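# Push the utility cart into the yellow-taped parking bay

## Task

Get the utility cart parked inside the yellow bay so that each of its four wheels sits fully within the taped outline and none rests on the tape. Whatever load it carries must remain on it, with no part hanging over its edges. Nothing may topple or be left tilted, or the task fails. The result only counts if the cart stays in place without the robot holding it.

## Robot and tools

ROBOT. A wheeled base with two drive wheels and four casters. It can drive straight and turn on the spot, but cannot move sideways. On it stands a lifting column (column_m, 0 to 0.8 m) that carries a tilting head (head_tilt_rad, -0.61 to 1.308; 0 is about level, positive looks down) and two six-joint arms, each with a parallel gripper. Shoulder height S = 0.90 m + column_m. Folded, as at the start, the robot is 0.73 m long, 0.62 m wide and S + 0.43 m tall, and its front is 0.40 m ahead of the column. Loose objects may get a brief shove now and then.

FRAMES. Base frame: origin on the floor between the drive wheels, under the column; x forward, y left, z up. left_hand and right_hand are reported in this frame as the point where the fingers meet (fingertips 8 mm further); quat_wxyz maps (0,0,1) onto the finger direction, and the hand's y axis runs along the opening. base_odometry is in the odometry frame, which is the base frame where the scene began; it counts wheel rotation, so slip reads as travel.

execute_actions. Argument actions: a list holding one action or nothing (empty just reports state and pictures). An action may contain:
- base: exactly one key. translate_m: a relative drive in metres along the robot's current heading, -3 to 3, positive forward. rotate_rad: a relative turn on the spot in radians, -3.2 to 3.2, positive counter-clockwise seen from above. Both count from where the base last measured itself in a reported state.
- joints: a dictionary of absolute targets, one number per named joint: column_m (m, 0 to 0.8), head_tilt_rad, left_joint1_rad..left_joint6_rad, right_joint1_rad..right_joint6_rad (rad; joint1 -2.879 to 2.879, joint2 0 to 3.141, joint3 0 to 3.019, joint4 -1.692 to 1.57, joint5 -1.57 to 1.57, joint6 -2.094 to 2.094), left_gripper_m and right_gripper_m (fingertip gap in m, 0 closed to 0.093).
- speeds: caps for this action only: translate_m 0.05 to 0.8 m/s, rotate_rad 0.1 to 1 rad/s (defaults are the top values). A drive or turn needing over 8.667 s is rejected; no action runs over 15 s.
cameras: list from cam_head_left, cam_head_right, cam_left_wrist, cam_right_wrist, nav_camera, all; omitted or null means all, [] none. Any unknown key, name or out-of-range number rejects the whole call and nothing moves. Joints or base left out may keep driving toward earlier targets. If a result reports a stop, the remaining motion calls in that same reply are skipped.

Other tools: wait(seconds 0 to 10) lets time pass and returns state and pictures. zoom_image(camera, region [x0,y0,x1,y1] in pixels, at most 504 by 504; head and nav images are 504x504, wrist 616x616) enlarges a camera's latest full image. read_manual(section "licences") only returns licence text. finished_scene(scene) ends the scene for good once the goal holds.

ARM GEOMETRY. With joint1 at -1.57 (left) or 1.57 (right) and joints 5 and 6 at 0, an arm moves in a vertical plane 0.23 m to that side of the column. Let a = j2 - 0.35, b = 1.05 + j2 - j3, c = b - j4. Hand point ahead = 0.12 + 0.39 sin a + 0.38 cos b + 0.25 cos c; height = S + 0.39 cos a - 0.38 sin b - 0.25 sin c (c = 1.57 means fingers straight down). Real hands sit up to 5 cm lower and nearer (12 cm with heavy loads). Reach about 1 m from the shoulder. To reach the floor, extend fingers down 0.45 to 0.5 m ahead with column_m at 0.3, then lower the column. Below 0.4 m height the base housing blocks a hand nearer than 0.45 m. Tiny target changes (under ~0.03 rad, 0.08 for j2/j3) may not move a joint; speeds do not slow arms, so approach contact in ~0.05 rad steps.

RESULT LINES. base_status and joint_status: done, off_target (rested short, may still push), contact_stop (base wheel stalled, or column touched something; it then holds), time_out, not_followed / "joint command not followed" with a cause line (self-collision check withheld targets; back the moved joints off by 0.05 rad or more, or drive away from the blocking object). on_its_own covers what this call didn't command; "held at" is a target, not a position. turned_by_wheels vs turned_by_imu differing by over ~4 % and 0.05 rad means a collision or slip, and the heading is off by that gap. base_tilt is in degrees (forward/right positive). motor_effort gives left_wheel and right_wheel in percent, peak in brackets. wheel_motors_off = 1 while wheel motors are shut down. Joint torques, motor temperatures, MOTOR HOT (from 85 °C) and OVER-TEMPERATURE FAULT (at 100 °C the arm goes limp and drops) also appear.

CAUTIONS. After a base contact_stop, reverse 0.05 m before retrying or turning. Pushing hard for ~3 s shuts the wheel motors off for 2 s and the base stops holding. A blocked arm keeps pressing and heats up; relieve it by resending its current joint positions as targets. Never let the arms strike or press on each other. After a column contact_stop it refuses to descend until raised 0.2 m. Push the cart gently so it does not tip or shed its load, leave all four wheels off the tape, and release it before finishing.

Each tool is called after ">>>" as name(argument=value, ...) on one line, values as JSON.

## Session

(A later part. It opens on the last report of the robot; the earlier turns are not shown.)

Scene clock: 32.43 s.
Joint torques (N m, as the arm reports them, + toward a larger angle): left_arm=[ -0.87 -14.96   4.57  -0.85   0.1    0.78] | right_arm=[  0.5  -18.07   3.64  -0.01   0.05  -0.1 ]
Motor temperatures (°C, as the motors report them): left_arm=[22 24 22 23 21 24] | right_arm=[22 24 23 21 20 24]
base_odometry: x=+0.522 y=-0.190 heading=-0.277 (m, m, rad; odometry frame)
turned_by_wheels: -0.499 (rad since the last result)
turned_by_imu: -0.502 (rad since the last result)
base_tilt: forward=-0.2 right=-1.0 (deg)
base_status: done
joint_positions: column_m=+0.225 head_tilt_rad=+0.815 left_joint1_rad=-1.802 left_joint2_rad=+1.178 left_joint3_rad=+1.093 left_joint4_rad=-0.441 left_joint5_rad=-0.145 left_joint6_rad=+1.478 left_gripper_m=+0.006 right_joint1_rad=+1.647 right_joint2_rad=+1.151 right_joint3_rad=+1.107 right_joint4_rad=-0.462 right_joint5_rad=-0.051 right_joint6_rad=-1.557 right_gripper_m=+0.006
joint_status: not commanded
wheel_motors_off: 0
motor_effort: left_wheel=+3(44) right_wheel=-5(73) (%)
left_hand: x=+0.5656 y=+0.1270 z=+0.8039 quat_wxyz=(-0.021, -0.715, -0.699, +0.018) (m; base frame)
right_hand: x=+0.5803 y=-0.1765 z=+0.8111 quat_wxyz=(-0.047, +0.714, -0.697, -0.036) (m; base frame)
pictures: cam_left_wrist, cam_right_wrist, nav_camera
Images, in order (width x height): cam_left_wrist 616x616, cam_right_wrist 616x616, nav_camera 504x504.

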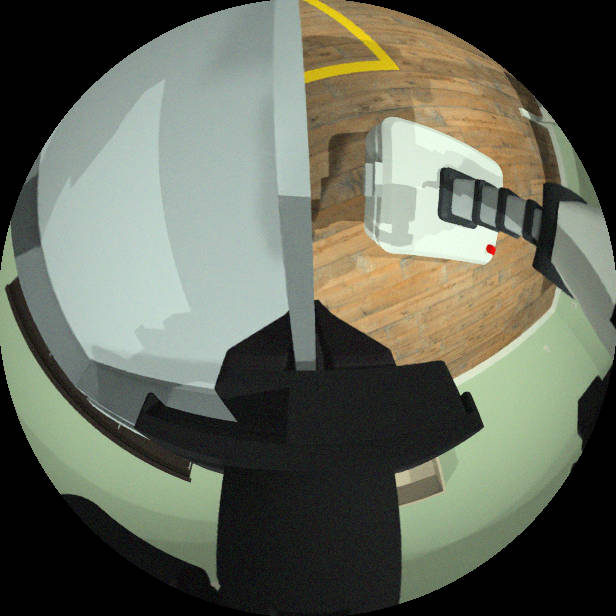

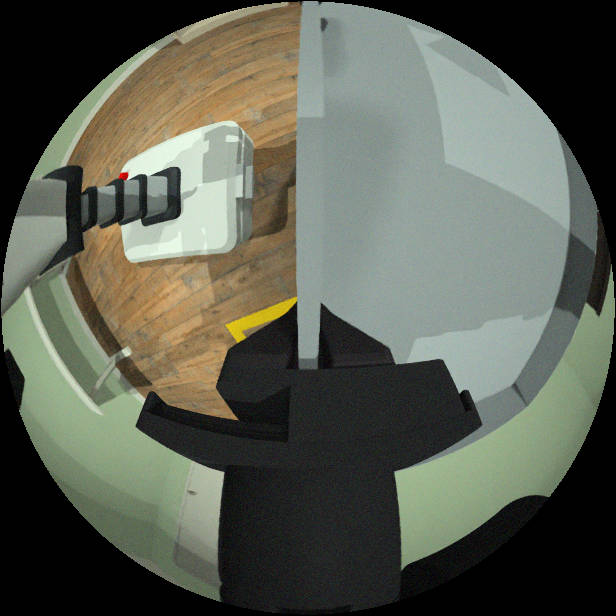

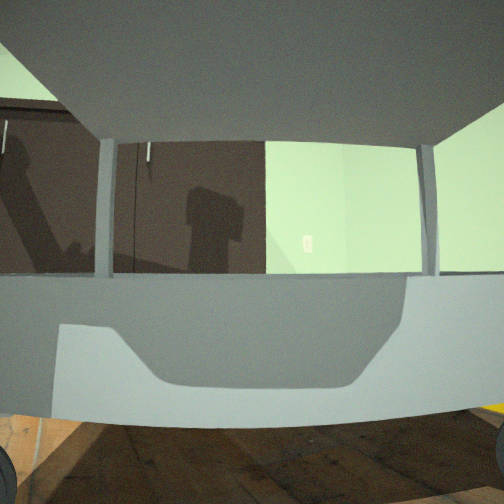

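>>> execute_actions(actions=[{"base":{"rotate_rad":-0.5},"speeds":{"rotate_rad":0.3}}], cameras=[])

>>> execute_actions(actions=[{"base":{"translate_m":0.3},"speeds":{"translate_m":0.15}}], cameras=[])

>>> execute_actions(actions=[{"base":{"rotate_rad":-0.5},"speeds":{"rotate_rad":0.3},"joints":{"head_tilt_rad":1.2}}])

Scene clock: 35.27 s.
Joint torques (N m, as the arm reports them, + toward a larger angle): left_arm=[ -0.92 -15.11   4.35  -0.78   0.16   0.73] | right_arm=[  0.64 -17.85   3.83   0.05   0.08  -0.18]
Motor temperatures (°C, as the motors report them): left_arm=[22 24 22 23 21 24] | right_arm=[22 24 23 21 20 24]
base_odometry: x=+0.522 y=-0.190 heading=-0.777 (m, m, rad; odometry frame)
turned_by_wheels: -0.500 (rad since the last result)
turned_by_imu: -0.503 (rad since the last result)
base_tilt: forward=-0.2 right=-1.0 (deg)
base_status: done
joint_positions: column_m=+0.225 head_tilt_rad=+0.815 left_joint1_rad=-1.805 left_joint2_rad=+1.180 left_joint3_rad=+1.097 left_joint4_rad=-0.439 left_joint5_rad=-0.147 left_joint6_rad=+1.483 left_gripper_m=+0.006 right_joint1_rad=+1.645 right_joint2_rad=+1.150 right_joint3_rad=+1.104 right_joint4_rad=-0.464 right_joint5_rad=-0.053 right_joint6_rad=-1.550 right_gripper_m=+0.006
joint_status: not commanded
wheel_motors_off: 0
motor_effort: left_wheel=+2(42) right_wheel=-4(61) (%)
left_hand: x=+0.5675 y=+0.1257 z=+0.8039 quat_wxyz=(-0.022, -0.717, -0.697, +0.017) (m; base frame)
right_hand: x=+0.5788 y=-0.1777 z=+0.8110 quat_wxyz=(-0.045, +0.712, -0.700, -0.037) (m; base frame)
pictures: none
No camera images: the call's "cameras" was empty. Leave "cameras" out to get every camera's image.

Scene clock: 37.97 s.
Joint torques (N m, as the arm reports them, + toward a larger angle): left_arm=[ -1.   -15.18   4.41  -0.78   0.17   0.54] | right_arm=[  0.38 -16.86   5.52   0.1    0.13  -0.62]
Motor temperatures (°C, as the motors report them): left_arm=[22 24 22 23 21 24] | right_arm=[22 25 23 21 20 24]
base_odometry: x=+0.736 y=-0.401 heading=-0.778 (m, m, rad; odometry frame)
turned_by_wheels: -0.001 (rad since the last result)
turned_by_imu: +0.000 (rad since the last result)
base_tilt: forward=-0.2 right=-0.9 (deg)
base_status: done
joint_positions: column_m=+0.225 head_tilt_rad=+0.815 left_joint1_rad=-1.802 left_joint2_rad=+1.179 left_joint3_rad=+1.096 left_joint4_rad=-0.443 left_joint5_rad=-0.147 left_joint6_rad=+1.505 left_gripper_m=+0.006 right_joint1_rad=+1.648 right_joint2_rad=+1.141 right_joint3_rad=+1.081 right_joint4_rad=-0.465 right_joint5_rad=-0.054 right_joint6_rad=-1.515 right_gripper_m=+0.006
joint_status: not commanded
wheel_motors_off: 0
motor_effort: left_wheel=+0(44) right_wheel=+2(52) (%)
left_hand: x=+0.5665 y=+0.1272 z=+0.8039 quat_wxyz=(-0.021, -0.724, -0.689, +0.017) (m; base frame)
right_hand: x=+0.5676 y=-0.1761 z=+0.8111 quat_wxyz=(-0.040, +0.700, -0.712, -0.045) (m; base frame)
pictures: none
No camera images: the call's "cameras" was empty. Leave "cameras" out to get every camera's image.

Scene clock: 40.43 s.
Joint torques (N m, as the arm reports them, + toward a larger angle): left_arm=[ -0.68 -15.17   4.42  -0.86   0.17   0.71] | right_arm=[  0.55 -17.95   3.86   0.11   0.06  -0.18]
Motor temperatures (°C, as the motors report them): left_arm=[22 25 22 23 21 24] | right_arm=[22 25 23 21 20 24]
base_odometry: x=+0.736 y=-0.401 heading=-1.278 (m, m, rad; odometry frame)
turned_by_wheels: -0.500 (rad since the last result)
turned_by_imu: -0.500 (rad since the last result)
base_tilt: forward=-0.2 right=-0.9 (deg)
base_status: done
joint_positions: column_m=+0.225 head_tilt_rad=+1.198 left_joint1_rad=-1.804 left_joint2_rad=+1.179 left_joint3_rad=+1.095 left_joint4_rad=-0.440 left_joint5_rad=-0.147 left_joint6_rad=+1.482 left_gripper_m=+0.006 right_joint1_rad=+1.646 right_joint2_rad=+1.150 right_joint3_rad=+1.103 right_joint4_rad=-0.465 right_joint5_rad=-0.052 right_joint6_rad=-1.550 right_gripper_m=+0.006
joint_status: all done
wheel_motors_off: 0
motor_effort: left_wheel=+2(53) right_wheel=-3(76) (%)
left_hand: x=+0.5665 y=+0.1262 z=+0.8038 quat_wxyz=(-0.021, -0.717, -0.697, +0.018) (m; base frame)
right_hand: x=+0.5782 y=-0.1772 z=+0.8111 quat_wxyz=(-0.045, +0.712, -0.700, -0.038) (m; base frame)
pictures: cam_head_left, cam_head_right, cam_left_wrist, cam_right_wrist, nav_camera
Images, in order (width x height): cam_head_left 504x504, cam_head_right 504x504, cam_left_wrist 616x616, cam_right_wrist 616x616, nav_camera 504x504.

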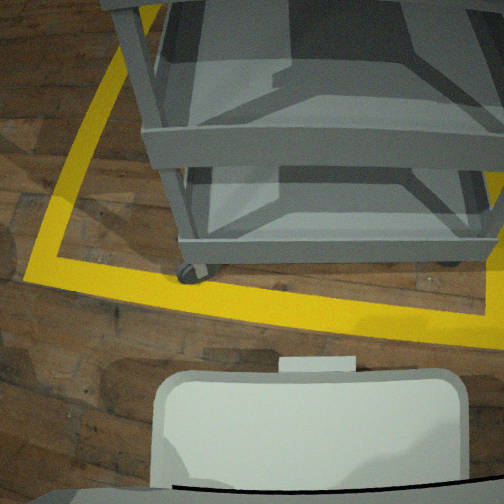

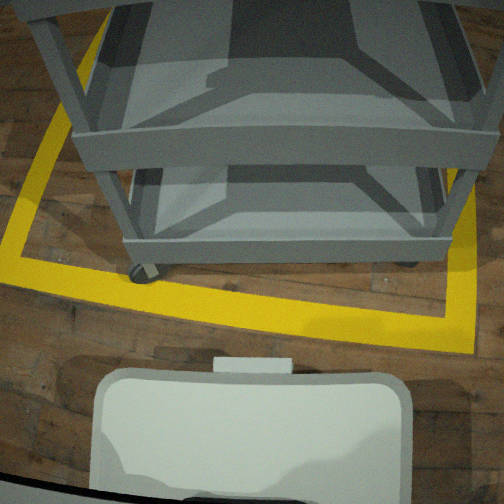

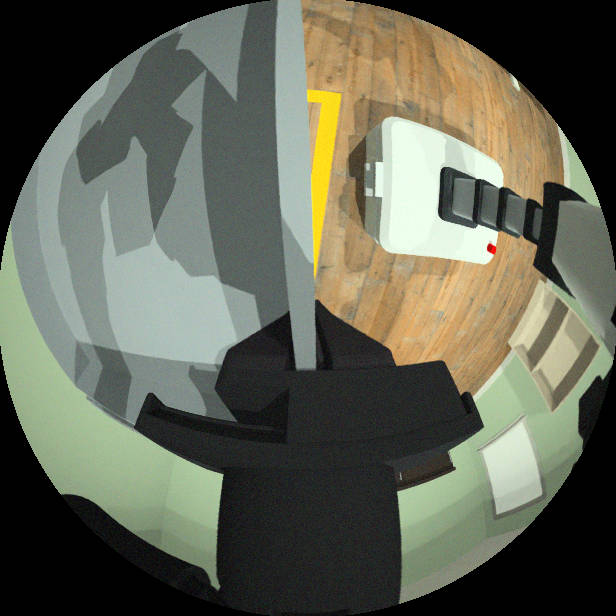

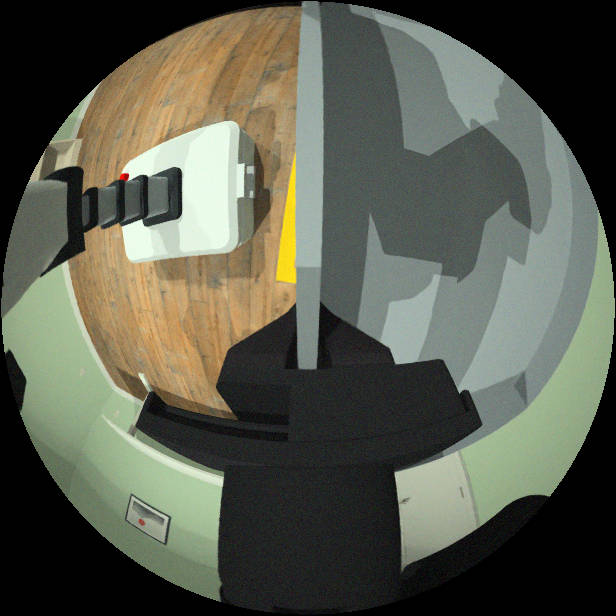

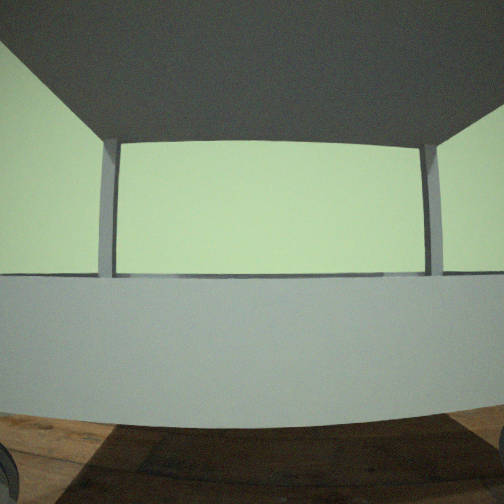

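>>> execute_actions(actions=[{"base":{"rotate_rad":0.55},"speeds":{"rotate_rad":0.3}}], cameras=[])

>>> execute_actions(actions=[{"base":{"translate_m":0.27},"speeds":{"translate_m":0.15}}], cameras=[])

>>> execute_actions(actions=[{"base":{"rotate_rad":-0.65},"speeds":{"rotate_rad":0.3}}], cameras=["cam_head_left","cam_head_right"])

Scene clock: 43.43 s.
Joint torques (N m, as the arm reports them, + toward a larger angle): left_arm=[ -1.63 -15.09   4.06  -0.43   0.02   0.54] | right_arm=[ -0.59 -17.59   4.58  -0.27  -0.02  -0.48]
Motor temperatures (°C, as the motors report them): left_arm=[22 25 22 23 21 24] | right_arm=[22 25 23 21 20 24]
base_odometry: x=+0.736 y=-0.401 heading=-0.729 (m, m, rad; odometry frame)
turned_by_wheels: +0.549 (rad since the last result)
turned_by_imu: +0.550 (rad since the last result)
base_tilt: forward=-0.2 right=-1.0 (deg)
base_status: done
joint_positions: column_m=+0.225 head_tilt_rad=+1.198 left_joint1_rad=-1.786 left_joint2_rad=+1.179 left_joint3_rad=+1.102 left_joint4_rad=-0.454 left_joint5_rad=-0.143 left_joint6_rad=+1.503 left_gripper_m=+0.006 right_joint1_rad=+1.664 right_joint2_rad=+1.147 right_joint3_rad=+1.094 right_joint4_rad=-0.456 right_joint5_rad=-0.049 right_joint6_rad=-1.526 right_gripper_m=+0.006
joint_status: not commanded
wheel_motors_off: 0
motor_effort: left_wheel=-1(41) right_wheel=-1(55) (%)
left_hand: x=+0.5682 y=+0.1352 z=+0.8035 quat_wxyz=(-0.015, -0.721, -0.692, +0.015) (m; base frame)
right_hand: x=+0.5754 y=-0.1684 z=+0.8113 quat_wxyz=(-0.050, +0.706, -0.705, -0.042) (m; base frame)
pictures: none
No camera images: the call's "cameras" was empty. Leave "cameras" out to get every camera's image.

Scene clock: 45.93 s.
Joint torques (N m, as the arm reports them, + toward a larger angle): left_arm=[ -1.77 -14.29   5.39  -0.54   0.01   0.82] | right_arm=[ -0.4  -17.4    4.69  -0.19  -0.06  -0.25]
Motor temperatures (°C, as the motors report them): left_arm=[22 25 22 23 21 24] | right_arm=[22 25 23 21 20 24]
base_odometry: x=+0.938 y=-0.580 heading=-0.728 (m, m, rad; odometry frame)
turned_by_wheels: +0.001 (rad since the last result)
turned_by_imu: +0.002 (rad since the last result)
base_tilt: forward=-0.2 right=-0.9 (deg)
base_status: done
joint_positions: column_m=+0.225 head_tilt_rad=+1.198 left_joint1_rad=-1.791 left_joint2_rad=+1.172 left_joint3_rad=+1.082 left_joint4_rad=-0.448 left_joint5_rad=-0.142 left_joint6_rad=+1.475 left_gripper_m=+0.006 right_joint1_rad=+1.661 right_joint2_rad=+1.146 right_joint3_rad=+1.092 right_joint4_rad=-0.459 right_joint5_rad=-0.048 right_joint6_rad=-1.544 right_gripper_m=+0.006
joint_status: not commanded
wheel_motors_off: 0
motor_effort: left_wheel=+0(42) right_wheel=-1(47) (%)
left_hand: x=+0.5602 y=+0.1331 z=+0.8039 quat_wxyz=(-0.014, -0.712, -0.701, +0.020) (m; base frame)
right_hand: x=+0.5737 y=-0.1702 z=+0.8114 quat_wxyz=(-0.047, +0.712, -0.699, -0.042) (m; base frame)
pictures: none
No camera images: the call's "cameras" was empty. Leave "cameras" out to get every camera's image.

Scene clock: 48.90 s.
Joint torques (N m, as the arm reports them, + toward a larger angle): left_arm=[ -0.8  -14.75   4.47  -0.75   0.06   0.74] | right_arm=[  0.73 -17.9    3.84   0.13   0.04  -0.19]
Motor temperatures (°C, as the motors report them): left_arm=[22 25 22 23 21 24] | right_arm=[22 25 23 21 20 24]
base_odometry: x=+0.938 y=-0.581 heading=-1.378 (m, m, rad; odometry frame)
turned_by_wheels: -0.649 (rad since the last result)
turned_by_imu: -0.653 (rad since the last result)
base_tilt: forward=-0.2 right=-0.9 (deg)
base_status: done
joint_positions: column_m=+0.225 head_tilt_rad=+1.198 left_joint1_rad=-1.804 left_joint2_rad=+1.179 left_joint3_rad=+1.096 left_joint4_rad=-0.439 left_joint5_rad=-0.143 left_joint6_rad=+1.481 left_gripper_m=+0.006 right_joint1_rad=+1.644 right_joint2_rad=+1.150 right_joint3_rad=+1.104 right_joint4_rad=-0.465 right_joint5_rad=-0.051 right_joint6_rad=-1.550 right_gripper_m=+0.006
joint_status: not commanded
wheel_motors_off: 0
motor_effort: left_wheel=+2(54) right_wheel=-2(75) (%)
left_hand: x=+0.5669 y=+0.1253 z=+0.8038 quat_wxyz=(-0.023, -0.716, -0.697, +0.019) (m; base frame)
right_hand: x=+0.5784 y=-0.1784 z=+0.8111 quat_wxyz=(-0.044, +0.711, -0.700, -0.037) (m; base frame)
pictures: cam_head_left, cam_head_right
Images, in order (width x height): cam_head_left 504x504, cam_head_right 504x504.

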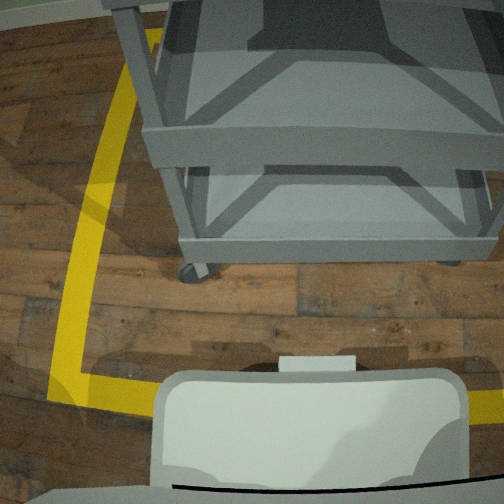

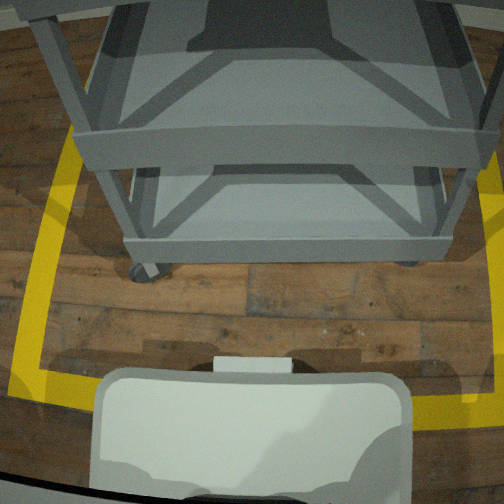

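Centred. Release and check the far wheels.

>>> execute_actions(actions=[{"joints":{"left_gripper_m":0.09,"right_gripper_m":0.09}}], cameras=[])

>>> execute_actions(actions=[{"joints":{"column_m":0.34}}], cameras=[])

>>> execute_actions(actions=[{"base":{"translate_m":-0.4},"joints":{"head_tilt_rad":0.9}}], cameras=["cam_head_left","nav_camera"])

Scene clock: 49.97 s.
Joint torques (N m, as the arm reports them, + toward a larger angle): left_arm=[ -0.54 -13.91   4.54  -0.2    0.21   0.09] | right_arm=[  0.69 -17.86   3.85   0.11  -0.05  -0.06]
Motor temperatures (°C, as the motors report them): left_arm=[22 25 22 23 21 24] | right_arm=[22 25 23 21 20 24]
base_odometry: x=+0.938 y=-0.581 heading=-1.377 (m, m, rad; odometry frame)
turned_by_wheels: +0.000 (rad since the last result)
turned_by_imu: +0.000 (rad since the last result)
base_tilt: forward=-0.3 right=-1.0 (deg)
base_status: not commanded
joint_positions: column_m=+0.225 head_tilt_rad=+1.198 left_joint1_rad=-1.804 left_joint2_rad=+1.162 left_joint3_rad=+1.096 left_joint4_rad=-0.460 left_joint5_rad=-0.148 left_joint6_rad=+1.555 left_gripper_m=+0.090 right_joint1_rad=+1.644 right_joint2_rad=+1.149 right_joint3_rad=+1.104 right_joint4_rad=-0.465 right_joint5_rad=-0.049 right_joint6_rad=-1.561 right_gripper_m=+0.090
joint_status: all done
wheel_motors_off: 0
motor_effort: left_wheel=+9(10) right_wheel=-13(11) (%)
left_hand: x=+0.5679 y=+0.1275 z=+0.8115 quat_wxyz=(-0.021, -0.741, -0.670, +0.017) (m; base frame)
right_hand: x=+0.5786 y=-0.1788 z=+0.8112 quat_wxyz=(-0.044, +0.715, -0.697, -0.036) (m; base frame)
pictures: none
No camera images: the call's "cameras" was empty. Leave "cameras" out to get every camera's image.

Scene clock: 52.03 s.
Joint torques (N m, as the arm reports them, + toward a larger angle): left_arm=[ -0.65 -13.88   4.55  -0.17   0.19   0.08] | right_arm=[  0.67 -17.7    3.9    0.1   -0.08  -0.06]
Motor temperatures (°C, as the motors report them): left_arm=[22 25 22 23 21 24] | right_arm=[22 25 23 21 20 24]
base_odometry: x=+0.938 y=-0.581 heading=-1.377 (m, m, rad; odometry frame)
turned_by_wheels: +0.000 (rad since the last result)
turned_by_imu: +0.000 (rad since the last result)
base_tilt: forward=-0.2 right=-0.9 (deg)
base_status: not commanded
joint_positions: column_m=+0.340 head_tilt_rad=+1.198 left_joint1_rad=-1.804 left_joint2_rad=+1.161 left_joint3_rad=+1.096 left_joint4_rad=-0.460 left_joint5_rad=-0.148 left_joint6_rad=+1.555 left_gripper_m=+0.090 right_joint1_rad=+1.644 right_joint2_rad=+1.149 right_joint3_rad=+1.104 right_joint4_rad=-0.465 right_joint5_rad=-0.048 right_joint6_rad=-1.561 right_gripper_m=+0.090
joint_status: all done
wheel_motors_off: 0
motor_effort: left_wheel=+10(10) right_wheel=-12(13) (%)
left_hand: x=+0.5679 y=+0.1276 z=+0.9267 quat_wxyz=(-0.021, -0.742, -0.670, +0.017) (m; base frame)
right_hand: x=+0.5786 y=-0.1789 z=+0.9262 quat_wxyz=(-0.043, +0.715, -0.696, -0.035) (m; base frame)
pictures: none
No camera images: the call's "cameras" was empty. Leave "cameras" out to get every camera's image.

Scene clock: 54.43 s.
Joint torques (N m, as the arm reports them, + toward a larger angle): left_arm=[ -0.63 -13.84   4.63  -0.09   0.21   0.09] | right_arm=[  0.84 -18.     3.96   0.07  -0.09  -0.05]
Motor temperatures (°C, as the motors report them): left_arm=[22 25 22 23 21 24] | right_arm=[22 25 23 21 20 24]
base_odometry: x=+0.861 y=-0.188 heading=-1.378 (m, m, rad; odometry frame)
turned_by_wheels: -0.001 (rad since the last result)
turned_by_imu: -0.003 (rad since the last result)
base_tilt: forward=-0.3 right=-1.0 (deg)
base_status: done
joint_positions: column_m=+0.340 head_tilt_rad=+0.914 left_joint1_rad=-1.804 left_joint2_rad=+1.161 left_joint3_rad=+1.095 left_joint4_rad=-0.463 left_joint5_rad=-0.148 left_joint6_rad=+1.556 left_gripper_m=+0.090 right_joint1_rad=+1.644 right_joint2_rad=+1.149 right_joint3_rad=+1.102 right_joint4_rad=-0.465 right_joint5_rad=-0.048 right_joint6_rad=-1.561 right_gripper_m=+0.090
joint_status: all done
wheel_motors_off: 0
motor_effort: left_wheel=-1(40) right_wheel=+2(66) (%)
left_hand: x=+0.5669 y=+0.1278 z=+0.9269 quat_wxyz=(-0.020, -0.742, -0.670, +0.018) (m; base frame)
right_hand: x=+0.5777 y=-0.1790 z=+0.9259 quat_wxyz=(-0.043, +0.715, -0.696, -0.036) (m; base frame)
pictures: cam_head_left, nav_camera
Images, in order (width x height): cam_head_left 504x504, nav_camera 504x504.

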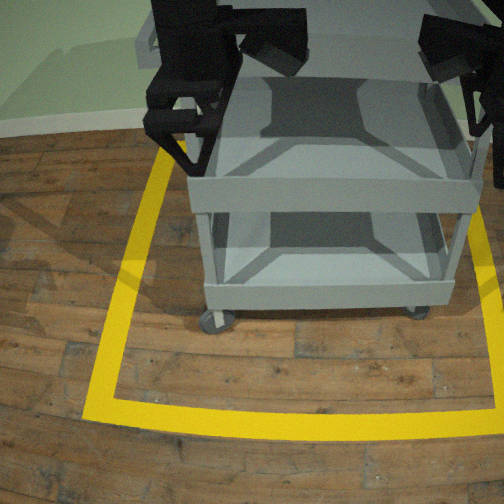

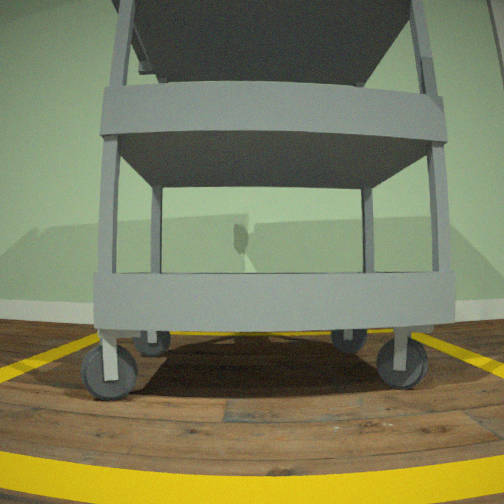

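>>> finished_scene(scene=1)

The scene is finished: the task was done.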